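## Task

The rack's front holds twelve drive blanks in three rows of four. Press every blank that protrudes all the way in until it bottoms out and latches, except the rightmost blank of the bottom row as seen when facing the rack, which must be left untouched. The rack is loose on the table. Tilting it more than a little is a failure, and it must finish where it began. Blanks count only if they stay in without the robot holding them. Knocking or placing anything off the table is a failure.

## Robot and tools

Robot: two arms, left_arm and right_arm, each with a two-finger gripper. All poses share one scene frame. Its origin sits on the table surface midway between the arms, +x points away over the table, +z points up, and left_arm is on the +y side. The names left and right refer to the arms only, not to sides of a camera image.

Gripper geometry: the fingers extend along the gripper's own +z axis and close along its x axis. end_effector_position is the point midway between the finger pads, and the fingertips extend 17.5 mm past it. Pure rotations pivot about that point, which lies 25 mm from the last joint's axis toward the gripper's -y. A flat block protrudes about 9 cm from that axis toward -y and rotates with the gripper, so keep it clear of the rack.

The row: every motion uses rows of exactly 20 numbers, one list covering both arms. Numbers 1-10 are left_arm: x, y, z (metres, scene frame, an absolute target for end_effector_position), then qw, qx, qy, qz (absolute target orientation, w first), then gripper position, force_limit, speed. Numbers 11-20 are the same for right_arm. The three gripper numbers each lie in [-1, 1]. position: +1 fully open (50 mm gap), about -0.65 pads touching, -1 to grip (close until blocked). force_limit: about 20 N per pad at -1, 102 N at 0, 185 N at +1 (actual force may be about 17 % more). speed: gap change of 20 mm/s at -1, 85 at 0, 150 at +1. A 0 in these slots is a real command, so to leave a gripper alone resend its previous three values. For an arm that should stay put, resend the whole pose from the last result before it stopped, plus its gripper numbers, in every call. To hold orientation, keep sending the same target quaternion rather than the drifted reported one.

Tools:
- execute_actions: "actions" is a list with at most one item. Empty list: returns the current state. {"rows": [...], "steps": n}: 1 to 15 rows, n at most 15 (default 15), each row applied for one 1/30 s step, with the final row repeated to fill n. {"steps": n} alone: wait up to 300 steps counted from the previous result. Optional "pictures": true/false. A call is refused (nothing sent) if a target lies more than 0.6 m from that arm's last reported position along any of its gripper axes.
- move: "target" is one 20-number row of absolute poses; "speed" in m/s, 0.002 to 0.5, default 0.25, with turning capped at twice that in rad/s. Each gripper travels a straight line toward its pose; both paths finish together, lasting 0.5 to 10 s, and stop short if they would need more. Rotation takes the shorter direction. No avoidance of obstacles or the other arm. Grippers lag, may wander off the line, and may exceed the speed, especially near full reach. The result adds a "move:" line: done, off_target, moving, held or fault (an arm not named is done), plus limits: paced means the sent pose was clipped, held means a check blocked some steps. Distances to each pose are given.
- wait: "seconds" 0 to 10; sends nothing new.
- zoom_image: "camera" one of cam_high (672x504), cam_low (672x504), cam_left_wrist (616x616), cam_right_wrist (616x616); "region" [x0, y0, x1, y1] in pixels, origin top-left, at most 504 x 504.
- finished_scene: "scene" 1 or 2. Replying without any tool call ends everything.

Control behaviour: each step the commanded pose is clipped to within 70 mm and 16 degrees of the measured pose, then inverse kinematics drives the joints, favouring position over orientation. After an action ends, an arm continues only to its last clipped pose, so long moves need follow-up commands; check the reported pose. Elbows cannot fully straighten. The simulation keeps running while you compose replies.

Reading results: the state line shows each gripper's position and quaternion; printed positions can be off, more so at long reach. A Hand target line shows where the controller is currently driving each gripper. "pose unreachable" means the clearance check altered or blocked that arm's command; HELD marks steps that were not sent. Flange force is the estimated outside force on the gripper, noisy, worst right after abrupt stops; "no reading" means no estimate. object_status: 0 moving, 1 blocked while opening, 2 blocked while closing (a grip), 3 reached the commanded position or pads met. position_measured is in counts; gap in mm is about (250 - position_measured) x 0.202.

Faults and cautions: if contact torque hits a joint's load limit (waist, shoulder, elbow 148 N m; forearm roll, wrist pitch, wrist roll 37.2 N m) or any outside force reaches 150 N, that arm halts for 10 s, drops the rest of the call and yields to the contact. The arms are stiff: commanding even slightly beyond a firm surface can trigger this, and faster contact hits harder. For pushing blanks, approach slowly, aim only a few millimetres past where the blank should latch, and back off afterwards so nothing is held in place by the robot. The rack is loose, so push gently and near its base height to avoid sliding or tipping it; it must stay where it began. Never let the arms collide or press on each other. MOTOR HOT warns of heating from sustained loads; reaching the limit brakes the arm (OVER-TEMPERATURE FAULT). Avoid drops, slams and hard shoves.

Joint ranges (rad): waist -3.491 to 3.491, shoulder -3.140 to 3.140, elbow -1.187 to 4.328, forearm roll -3.316 to 3.316, wrist pitch -3.140 to 3.140, wrist roll -3.927 to 3.927.

Each tool is called after "Request:" by a JSON object that holds its "api" and its "payload".

## Session

I'll start by looking at the current state of the scene.

Request:
{"api": "execute_actions", "payload": {"actions": []}}

Scene clock: 0.00 s of 4500.00 s.
left_arm: end_effector_position=(+0.4926, +0.4942, +0.1478) position_measured=3 object_status=3 end_effector_quat_wxyz=(-0.112, +0.798, +0.530, -0.263) | right_arm: end_effector_position=(+0.5410, -0.3944, +0.3495) position_measured=3 object_status=3 end_effector_quat_wxyz=(+0.041, +0.995, +0.087, -0.005)
Joint positions: left_arm=[ 0.282  0.728  0.584 -0.146 -1.989 -0.849] | right_arm=[ 0.383  0.277  0.486  0.079 -1.81  -1.736]
Joint velocities: left_arm=[-0.001 -0.     0.     0.     0.    -0.   ] | right_arm=[ 0.    -0.     0.    -0.    -0.001 -0.002]
Flange force (N, the push that the arm receives, along the gripper's own x y z axes): no reading
Hand target (left_arm): +0.493, +0.494, +0.148; -0.112, +0.798, +0.530, -0.263
Hand target (right_arm): +0.541, -0.394, +0.350; +0.041, +0.995, +0.087, -0.005

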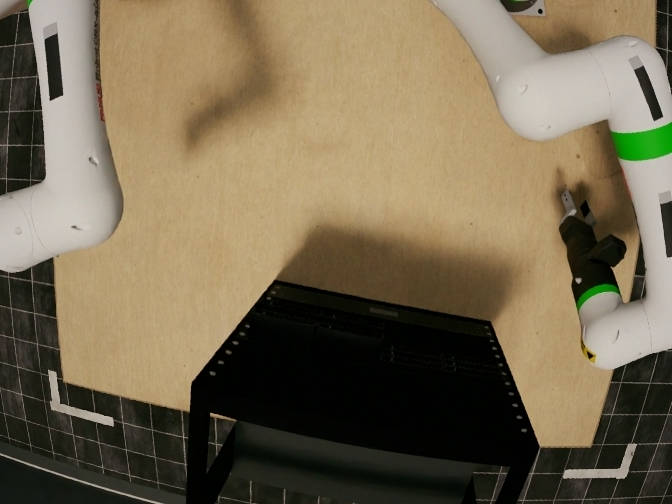

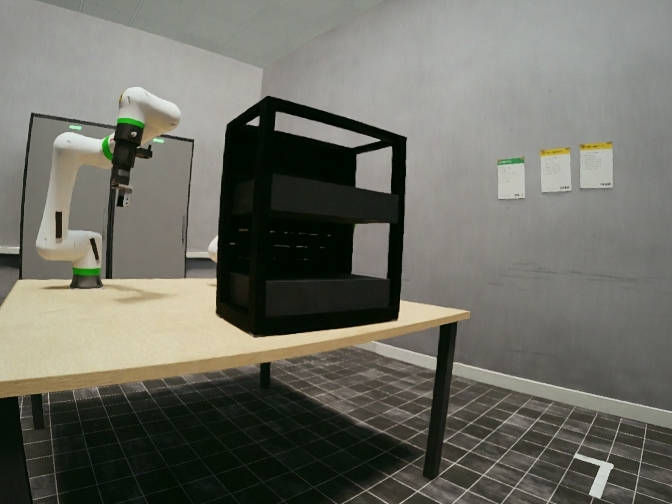

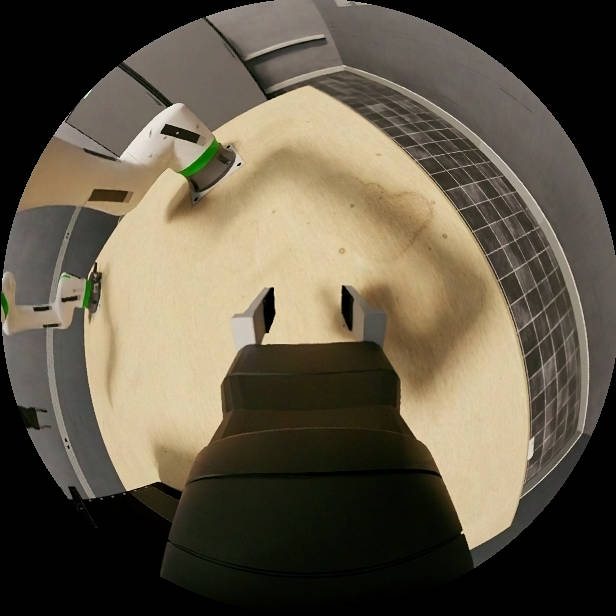

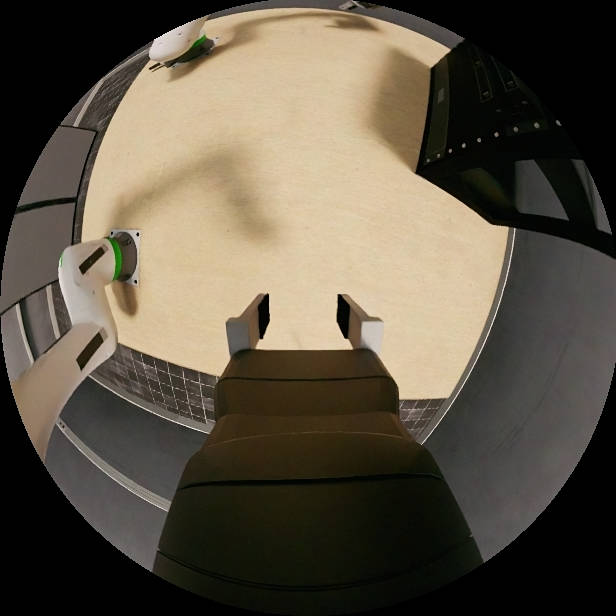

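Request:
{"api": "zoom_image", "payload": {"camera": "cam_high", "region": [180, 260, 560, 504]}}

Request:
{"api": "zoom_image", "payload": {"camera": "cam_right_wrist", "region": [380, 20, 616, 256]}}

Request:
{"api": "zoom_image", "payload": {"camera": "cam_low", "region": [200, 80, 480, 350]}}

Region (180, 260, 560, 504) of cam_high's 672x504 image, scaled by 1.326, with more detail than that image has; it fills the top 324 rows of this view, and the rest is white.

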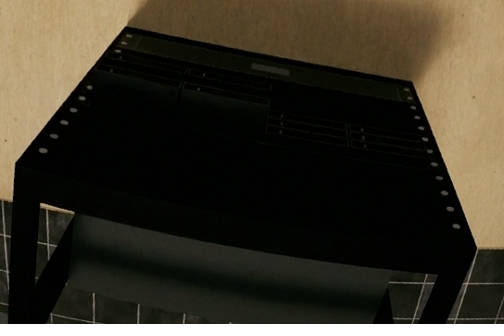

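Region (380, 20, 616, 256) of cam_right_wrist's 616x616 image, scaled by 2.136, with more detail than that image has.

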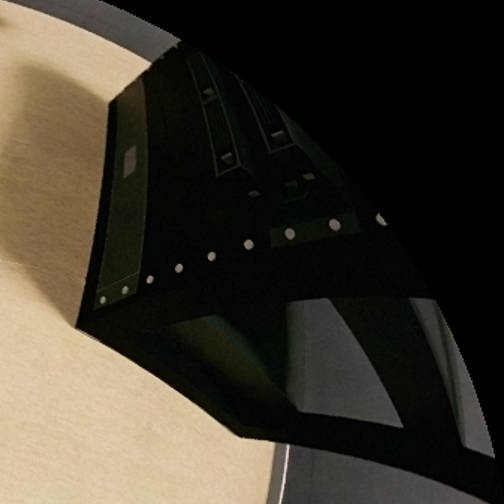

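Region (200, 80, 480, 350) of cam_low's 672x504 image, scaled by 1.800, with more detail than that image has; it fills the top 486 rows of this view, and the rest is white.

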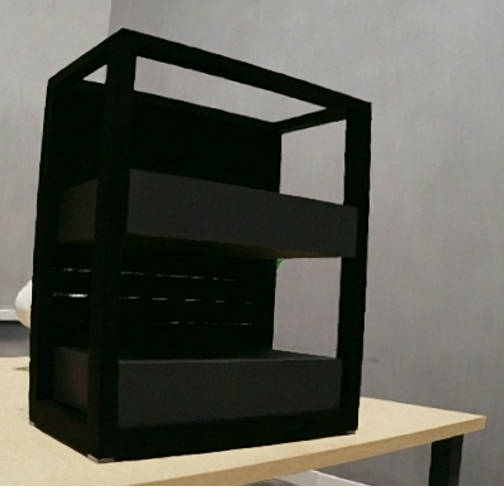

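Request:
{"api": "move", "payload": {"target": [0.4926, 0.4942, 0.1478, -0.112, 0.798, 0.530, -0.263, 1, 0, 0, 0.40, 0.05, 0.25, 0.5, -0.5, 0.5, -0.5, 1, 0, 0], "speed": 0.2}}

Scene clock: 48.60 s of 4500.00 s.
left_arm: end_effector_position=(+0.4926, +0.4942, +0.1478) position_measured=3 object_status=3 end_effector_quat_wxyz=(-0.112, +0.798, +0.530, -0.263) | right_arm: end_effector_position=(+0.3998, +0.0488, +0.2508) position_measured=3 object_status=3 end_effector_quat_wxyz=(-0.363, +0.865, -0.324, +0.121)
Joint positions: left_arm=[ 0.282  0.728  0.584 -0.146 -1.989 -0.848] | right_arm=[ 1.225 -0.098 -0.557  0.569 -0.408 -3.929]
Joint velocities: left_arm=[-0.001  0.    -0.     0.001  0.    -0.002] | right_arm=[-0.009 -0.006 -0.008 -0.025  0.029  0.002]
Flange force (N, the push that the arm receives, along the gripper's own x y z axes): left_arm=[4.0 3.7 -4.1] | right_arm=[-4.5 10.0 -2.7]
Hand target (left_arm): +0.493, +0.494, +0.148; -0.112, +0.798, +0.530, -0.263
Hand target (right_arm): +0.400, +0.049, +0.251; -0.364, +0.865, -0.324, +0.120
Off the commanded pose (left_arm): 0.000 m, 0 deg.
Off the commanded pose (right_arm): 0.001 m, 66 deg; orientation clipped at the last step of the last action.
joint sent to its limit (right arm) — the command would take joint 6 (wrist roll) past its lower limit, so that joint was sent only as far as its limit.
After step 90, 38.90 s passed at rest.
move: off_target (right_arm); limits=paced

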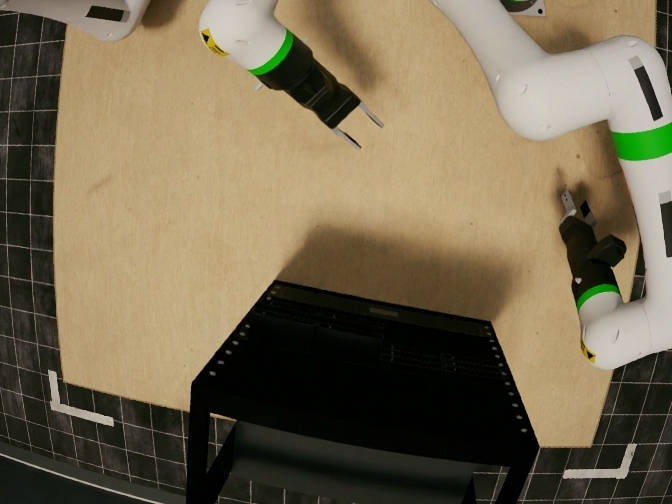

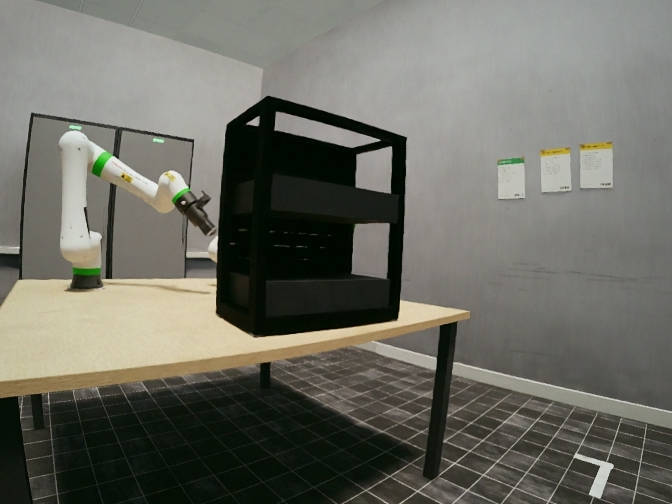

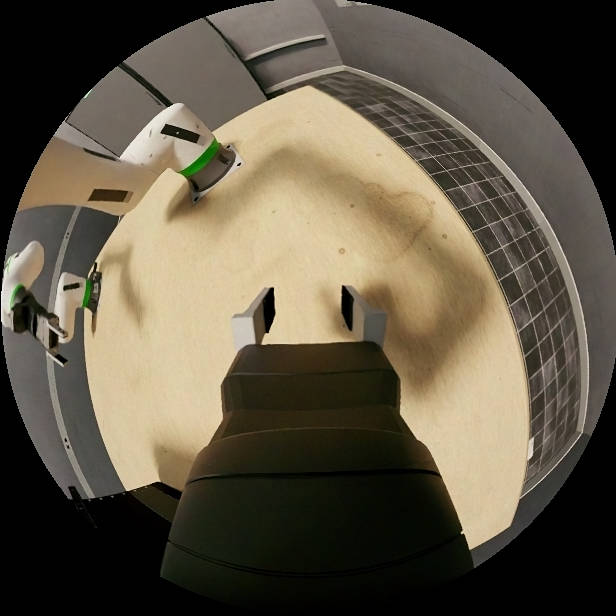

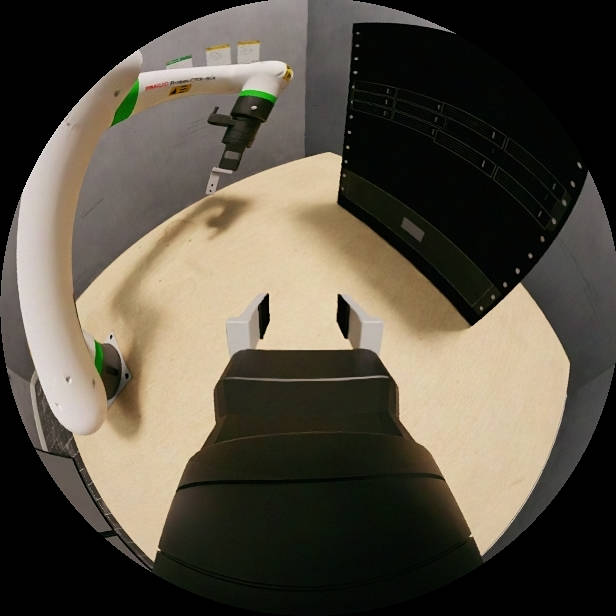

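Request:
{"api": "zoom_image", "payload": {"camera": "cam_right_wrist", "region": [330, 20, 600, 330]}}

Region (330, 20, 600, 330) of cam_right_wrist's 616x616 image, scaled by 1.626, with more detail than that image has; it fills the left 439 columns of this view, and the rest is white.

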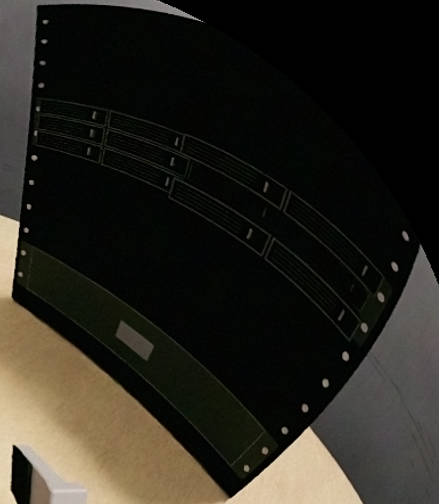

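Request:
{"api": "move", "payload": {"target": [0.42, 0.22, 0.22, 0, 0.7071, 0, 0.7071, 1, 0, 0, 0.70, -0.34, 0.22, 0.7071, -0.7071, 0, 0, 1, 0, 0], "speed": 0.2}}

Scene clock: 101.80 s of 4500.00 s.
left_arm: end_effector_position=(+0.4200, +0.2232, +0.2184) position_measured=3 object_status=3 end_effector_quat_wxyz=(-0.001, +0.707, +0.000, +0.707) | right_arm: end_effector_position=(+0.7017, -0.3394, +0.2211) position_measured=3 object_status=3 end_effector_quat_wxyz=(+0.705, -0.709, -0.000, -0.002)
Joint positions: left_arm=[-1.35  -0.218 -0.891 -1.806 -1.286  0.706] | right_arm=[-0.257  0.966  0.746 -1.503 -1.843 -1.338]
Joint velocities: left_arm=[-0.003  0.016  0.    -0.003 -0.011  0.013] | right_arm=[-0.     0.003  0.003 -0.    -0.002 -0.   ]
Flange force (N, the push that the arm receives, along the gripper's own x y z axes): left_arm=[-6.6 3.2 3.2] | right_arm=[-15.0 -2.2 3.7]
Hand target (left_arm): +0.420, +0.223, +0.218; -0.001, +0.707, +0.000, +0.707
Hand target (right_arm): +0.702, -0.339, +0.221; +0.705, -0.709, -0.000, -0.002
Off the commanded pose (left_arm): 0.004 m, 0 deg.
Off the commanded pose (right_arm): 0.002 m, 0 deg.
After step 90, 43.80 s passed at rest.
move: off_target (left_arm)

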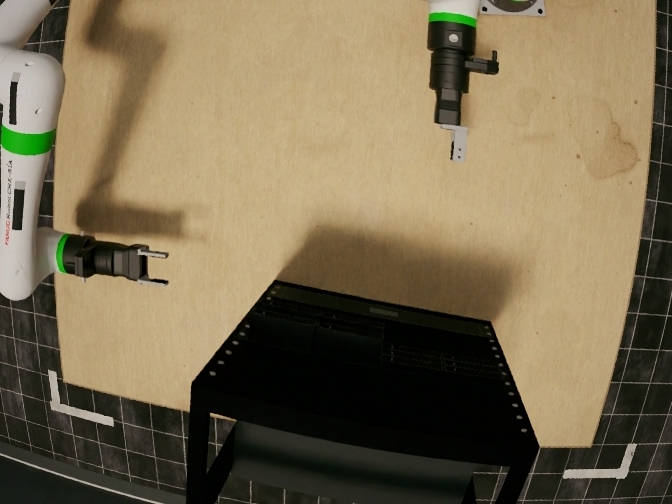

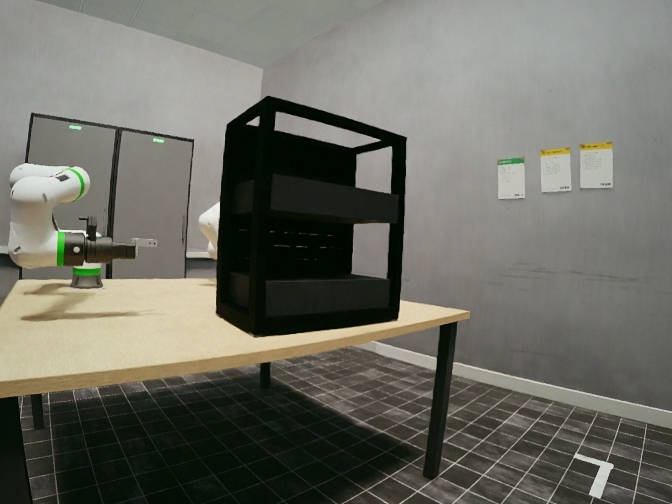

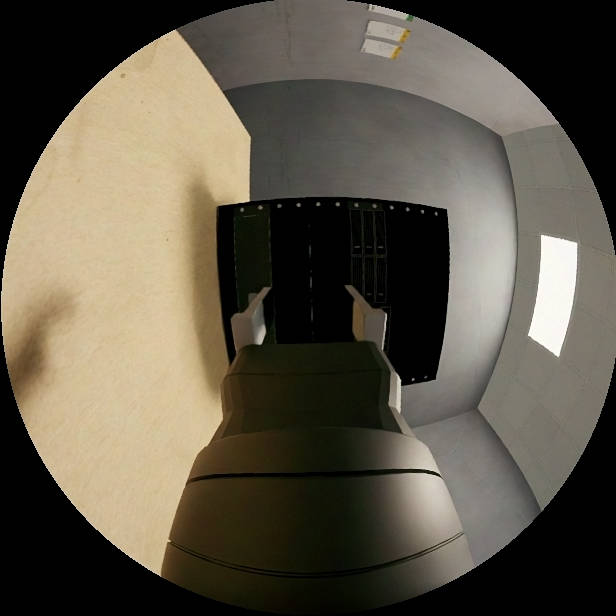

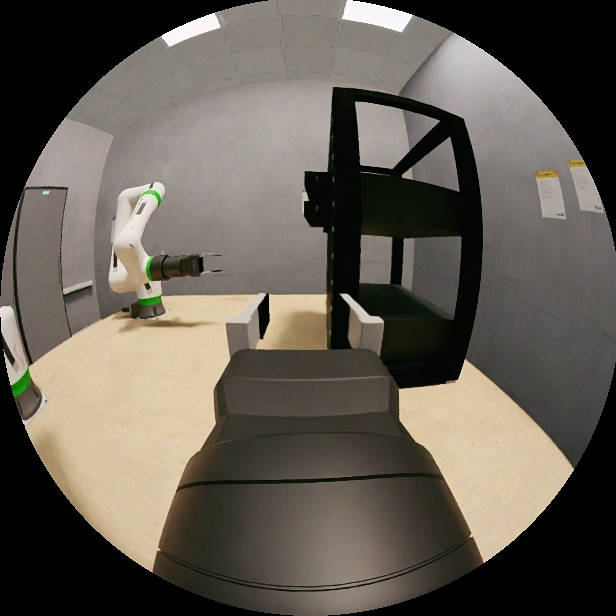

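Request:
{"api": "zoom_image", "payload": {"camera": "cam_right_wrist", "region": [250, 80, 500, 330]}}

Request:
{"api": "zoom_image", "payload": {"camera": "cam_left_wrist", "region": [200, 180, 460, 400]}}

Region (250, 80, 500, 330) of cam_right_wrist's 616x616 image, scaled by 2.016, with more detail than that image has.

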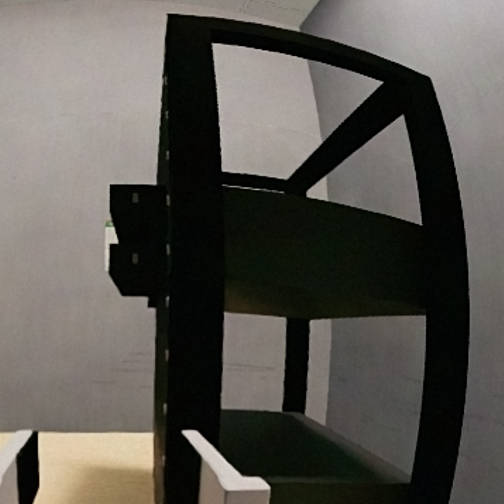

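Region (200, 180, 460, 400) of cam_left_wrist's 616x616 image, scaled by 1.938, with more detail than that image has; it fills the top 426 rows of this view, and the rest is white.

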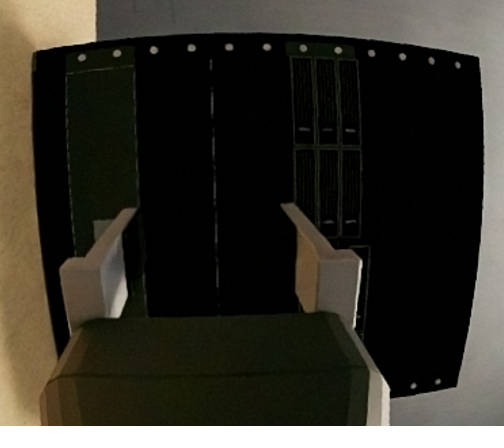

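Request:
{"api": "move", "payload": {"target": [0.55, 0.12, 0.75, 0, 0.999, -0.0436, 0, 1, 0, 0, 0.52, -0.06, 0.385, 0.0308, 0.7064, -0.0308, 0.7064, -1, 0, 0], "speed": 0.2}}

Scene clock: 159.30 s of 4500.00 s.
left_arm: end_effector_position=(+0.5488, +0.1178, +0.7490) position_measured=3 object_status=3 end_effector_quat_wxyz=(+0.109, +0.902, -0.078, +0.410) | right_arm: end_effector_position=(+0.5182, -0.0625, +0.3833) position_measured=253 object_status=3 end_effector_quat_wxyz=(+0.030, +0.707, -0.032, +0.706)
Joint positions: left_arm=[-0.267  0.392  1.518  0.179 -1.829 -1.497] | right_arm=[ 1.178  0.1   -0.092 -1.507  1.245 -0.206]
Joint velocities: left_arm=[ 0.027 -0.003 -0.018  0.055  0.009  0.013] | right_arm=[ 0.    -0.001  0.     0.    -0.002  0.001]
Flange force (N, the push that the arm receives, along the gripper's own x y z axes): left_arm=no reading | right_arm=[1.6 3.4 -0.2]
Hand target (left_arm): +0.549, +0.118, +0.749; +0.111, +0.902, -0.078, +0.410
Hand target (right_arm): +0.518, -0.062, +0.383; +0.030, +0.707, -0.032, +0.706
Off the commanded pose (left_arm): 0.003 m, 50 deg; orientation clipped at the last step of the last action.
Off the commanded pose (right_arm): 0.004 m, 0 deg.
elbow stopped short (left arm): the move would have taken joint 3 (elbow) straighter than the controller allows; a more bent joint 3 avoids this.
After step 90, 48.47 s passed at rest.
move: off_target (left_arm, right_arm); limits=paced

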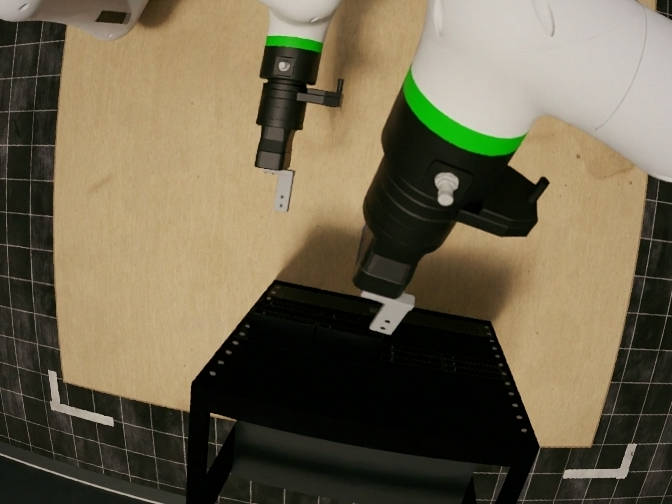

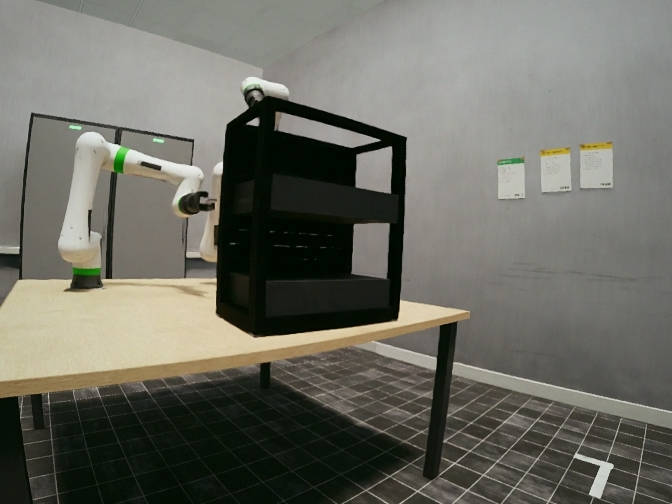

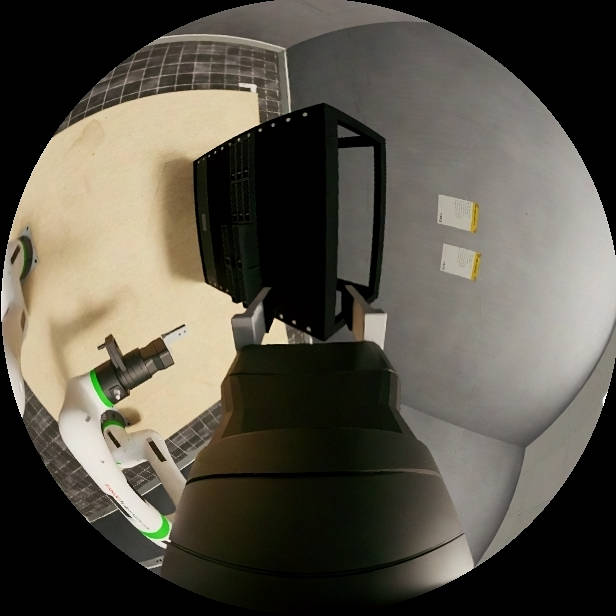

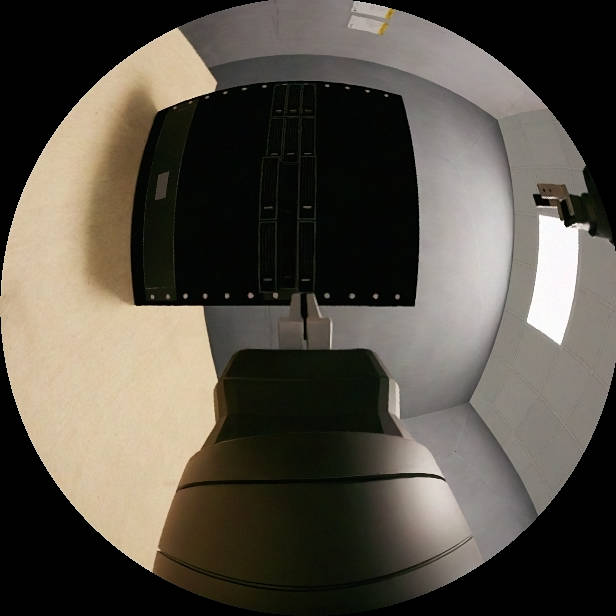

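Request:
{"api": "zoom_image", "payload": {"camera": "cam_right_wrist", "region": [200, 70, 440, 310]}}

Request:
{"api": "zoom_image", "payload": {"camera": "cam_left_wrist", "region": [180, 90, 400, 340]}}

Region (200, 70, 440, 310) of cam_right_wrist's 616x616 image, scaled by 2.100, with more detail than that image has.

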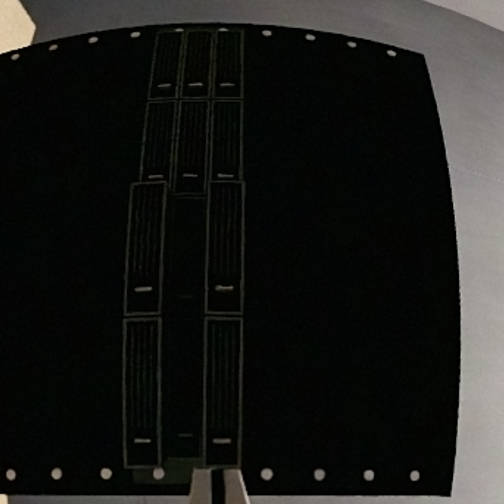

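Region (180, 90, 400, 340) of cam_left_wrist's 616x616 image, scaled by 2.016, with more detail than that image has; it fills the left 444 columns of this view, and the rest is white.

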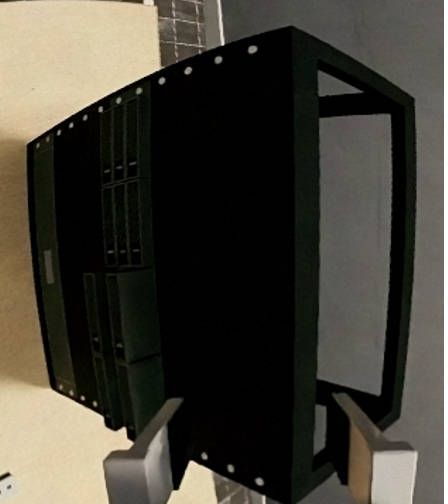

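Request:
{"api": "move", "payload": {"target": [0.50, 0.15, 0.45, 0.0308, 0.7064, -0.0308, 0.7064, -1, 0, 0, 0.62, -0.30, 0.29, 0.7064, -0.7064, 0.0308, -0.0308, 1, 0, 0], "speed": 0.2}}

Scene clock: 197.03 s of 4500.00 s.
left_arm: end_effector_position=(+0.5010, +0.1519, +0.4501) position_measured=253 object_status=3 end_effector_quat_wxyz=(+0.061, +0.729, -0.061, +0.679) | right_arm: end_effector_position=(+0.6215, -0.2975, +0.2914) position_measured=3 object_status=3 end_effector_quat_wxyz=(+0.705, -0.708, +0.031, -0.031)
Joint positions: left_arm=[-0.594 -0.553 -0.442 -0.995 -0.327 -0.576] | right_arm=[-0.241  0.624  0.327 -1.514 -1.741 -1.267]
Joint velocities: left_arm=[-0.253  0.049  0.088 -0.415 -0.263  0.396] | right_arm=[-0.     0.006  0.005 -0.002 -0.006 -0.004]
Flange force (N, the push that the arm receives, along the gripper's own x y z axes): left_arm=no reading | right_arm=[-3.7 -0.4 -0.2]
Hand target (left_arm): +0.501, +0.152, +0.451; +0.059, +0.728, -0.059, +0.680
Hand target (right_arm): +0.622, -0.298, +0.291; +0.705, -0.708, +0.031, -0.031
Off the commanded pose (left_arm): 0.002 m, 6 deg.
Off the commanded pose (right_arm): 0.003 m, 0 deg.
After step 90, 29.10 s passed at rest.
move: off_target (left_arm); limits=paced

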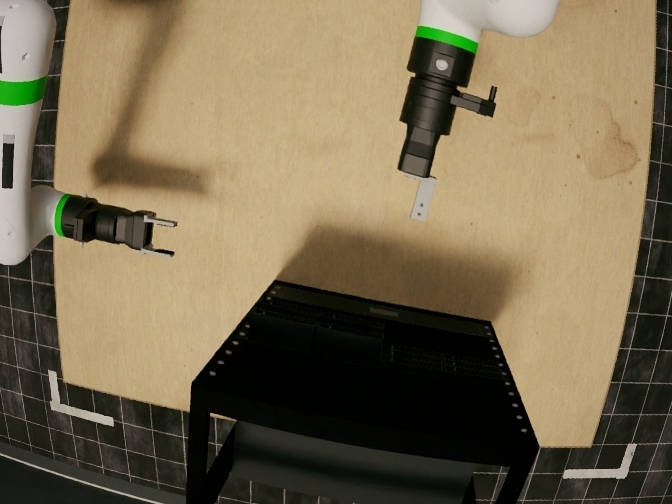

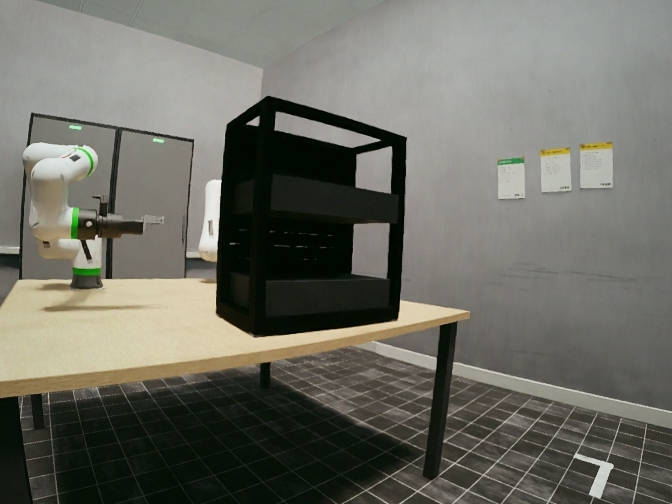

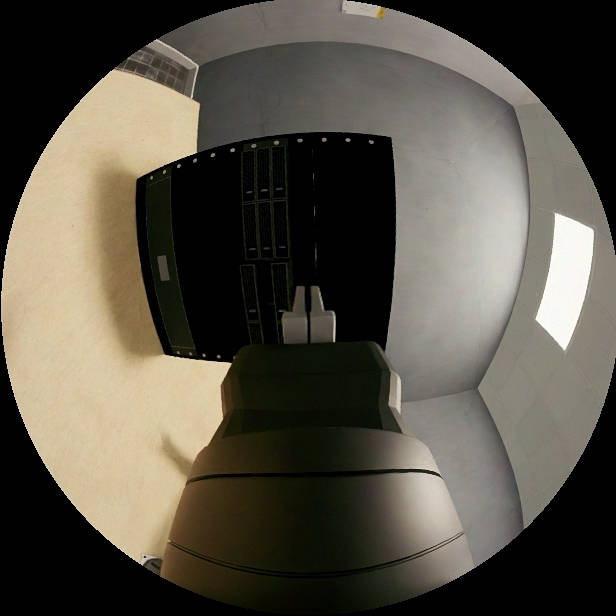

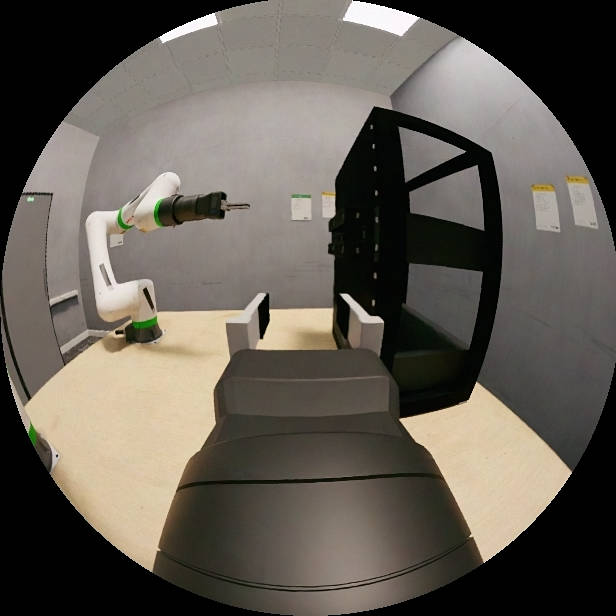

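Request:
{"api": "move", "payload": {"target": [0.58, -0.05, 0.385, 0.0308, 0.7064, -0.0308, 0.7064, -1, 0, 0, 0.752, -0.25, 0.28, 0.7064, -0.7064, 0.0308, -0.0308, 1, 0, 0], "speed": 0.15}}

Scene clock: 202.50 s of 4500.00 s.
left_arm: end_effector_position=(+0.5801, -0.0490, +0.3852) position_measured=253 object_status=3 end_effector_quat_wxyz=(+0.030, +0.706, -0.031, +0.707) | right_arm: end_effector_position=(+0.7519, -0.2501, +0.2806) position_measured=3 object_status=3 end_effector_quat_wxyz=(+0.707, -0.706, +0.031, -0.031)
Joint positions: left_arm=[-1.188  0.154 -0.03  -1.7   -0.966  0.223] | right_arm=[-0.139  0.898  0.767 -1.561 -1.648 -1.44 ]
Joint velocities: left_arm=[-0.     0.003  0.003 -0.001 -0.001  0.001] | right_arm=[ 0.     0.002  0.003 -0.    -0.    -0.004]
Flange force (N, the push that the arm receives, along the gripper's own x y z axes): left_arm=[-3.7 -1.4 0.7] | right_arm=[-14.1 -4.2 0.8]
Hand target (left_arm): +0.580, -0.049, +0.385; +0.030, +0.706, -0.031, +0.707
Hand target (right_arm): +0.752, -0.250, +0.281; +0.707, -0.706, +0.031, -0.031
Off the commanded pose (left_arm): 0.001 m, 0 deg.
Off the commanded pose (right_arm): 0.001 m, 0 deg.
After step 90, 0.50 s passed at rest.
move: done

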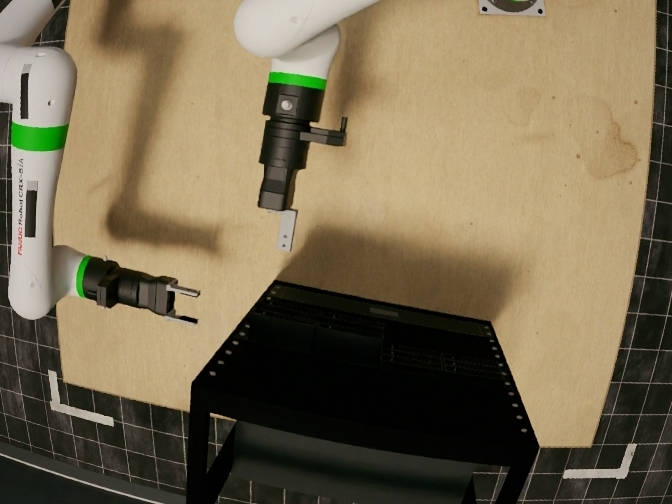

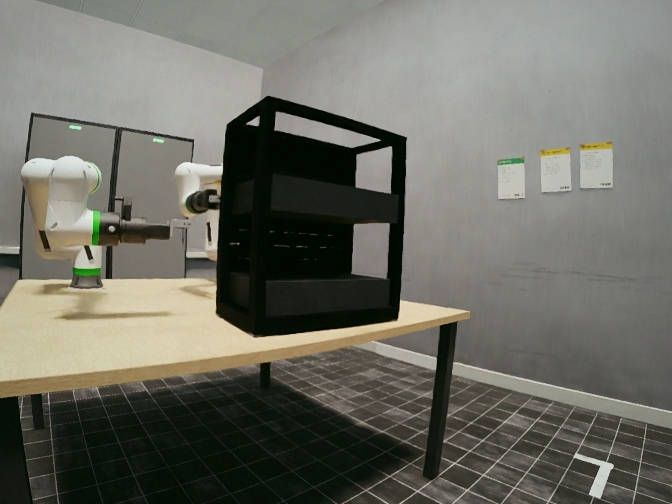

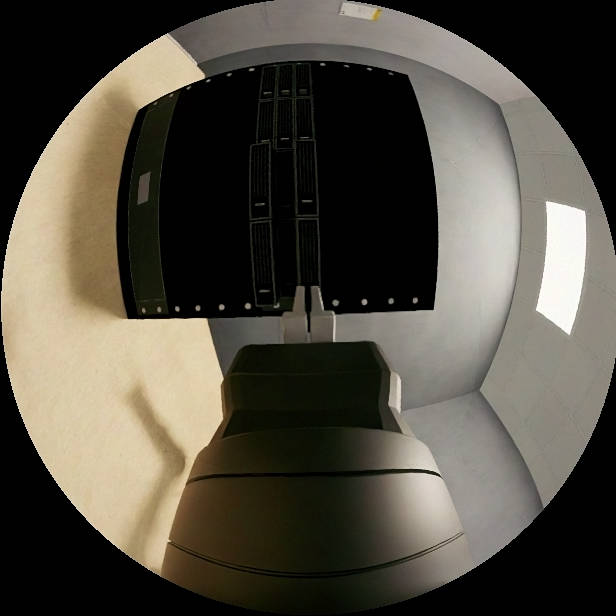

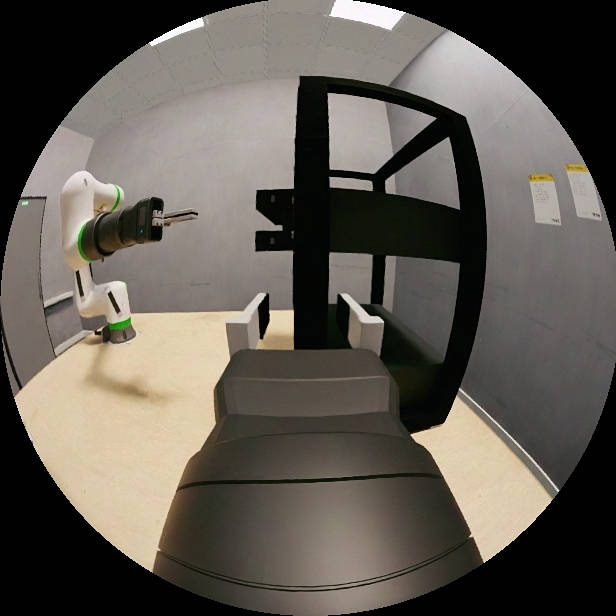

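Request:
{"api": "zoom_image", "payload": {"camera": "cam_right_wrist", "region": [200, 150, 420, 370]}}

Region (200, 150, 420, 370) of cam_right_wrist's 616x616 image, scaled by 2.291, with more detail than that image has.

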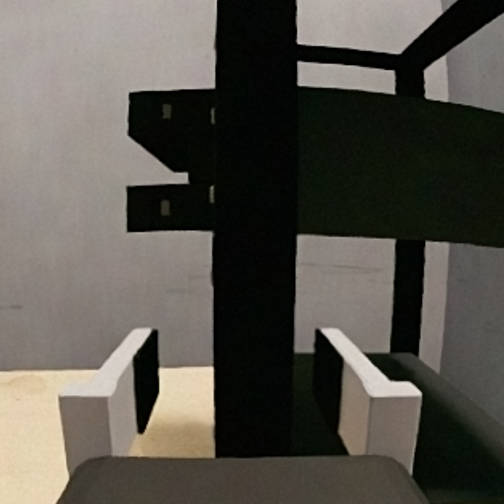

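Request:
{"api": "move", "payload": {"target": [0.58, -0.05, 0.385, 0.0308, 0.7064, -0.0308, 0.7064, -1, 0, 0, 0.7666, -0.181, 0.28, 0.7064, -0.7064, 0.0308, -0.0308, 1, 0, 0], "speed": 0.08}}

Request:
{"api": "zoom_image", "payload": {"camera": "cam_right_wrist", "region": [200, 150, 420, 370]}}

Scene clock: 218.40 s of 4500.00 s.
left_arm: end_effector_position=(+0.5800, -0.0500, +0.3850) position_measured=253 object_status=3 end_effector_quat_wxyz=(+0.031, +0.706, -0.031, +0.706) | right_arm: end_effector_position=(+0.7665, -0.1812, +0.2801) position_measured=3 object_status=3 end_effector_quat_wxyz=(+0.707, -0.706, +0.031, -0.031)
Joint positions: left_arm=[-1.188  0.155 -0.028 -1.699 -0.966  0.223] | right_arm=[-0.045  0.914  0.795 -1.573 -1.555 -1.452]
Joint velocities: left_arm=[-0.    -0.001  0.    -0.001 -0.     0.001] | right_arm=[ 0.002  0.001  0.001 -0.     0.002 -0.001]
Flange force (N, the push that the arm receives, along the gripper's own x y z axes): left_arm=[-2.0 2.4 2.1] | right_arm=[-16.2 -1.7 0.0]
Hand target (left_arm): +0.580, -0.050, +0.385; +0.031, +0.706, -0.031, +0.706
Hand target (right_arm): +0.767, -0.181, +0.280; +0.707, -0.706, +0.031, -0.031
Off the commanded pose (left_arm): 0.000 m, 0 deg.
Off the commanded pose (right_arm): 0.000 m, 0 deg.
After step 90, 11.67 s passed at rest.
move: done

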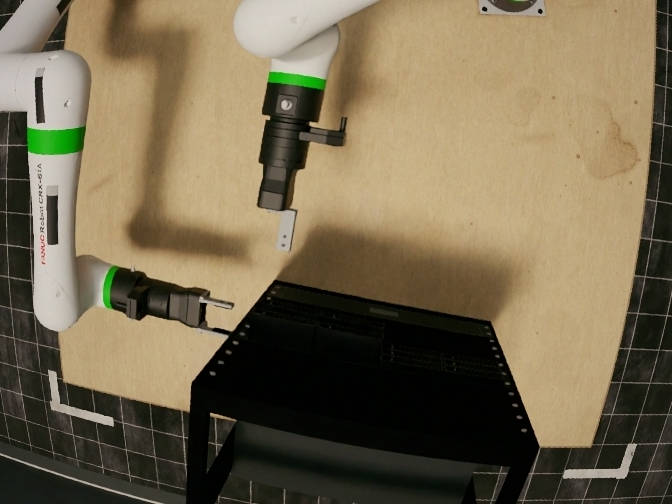

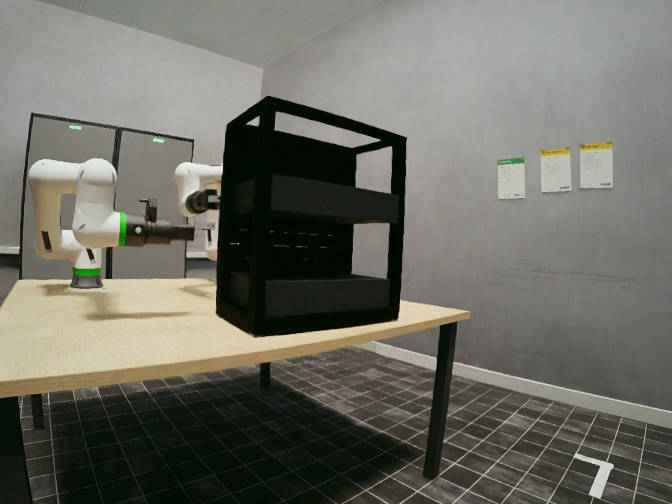

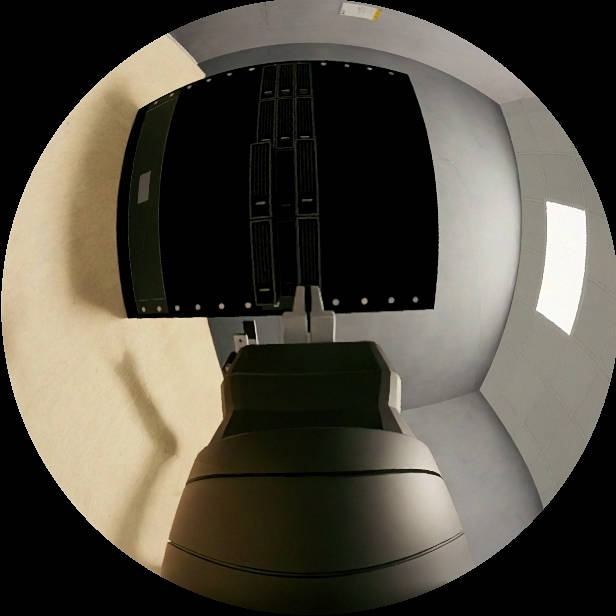

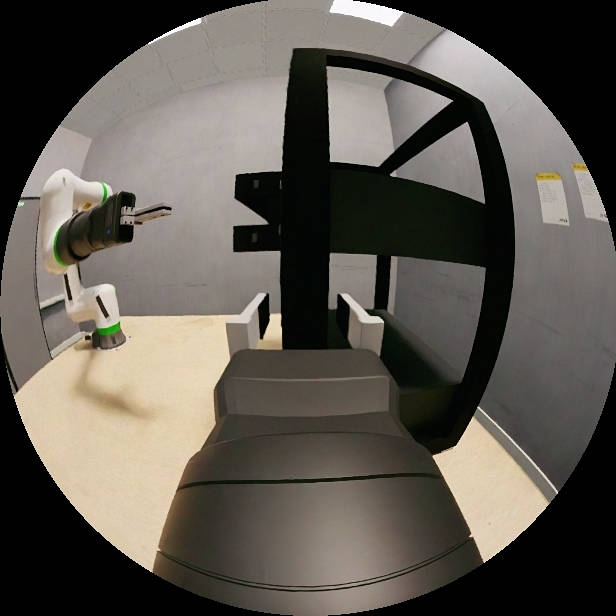

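Region (200, 150, 420, 370) of cam_right_wrist's 616x616 image, scaled by 2.291, with more detail than that image has.

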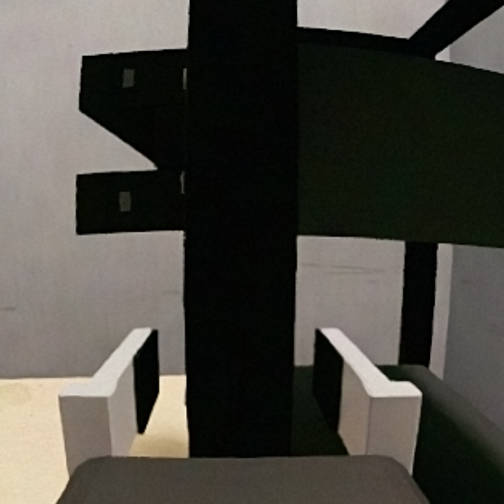

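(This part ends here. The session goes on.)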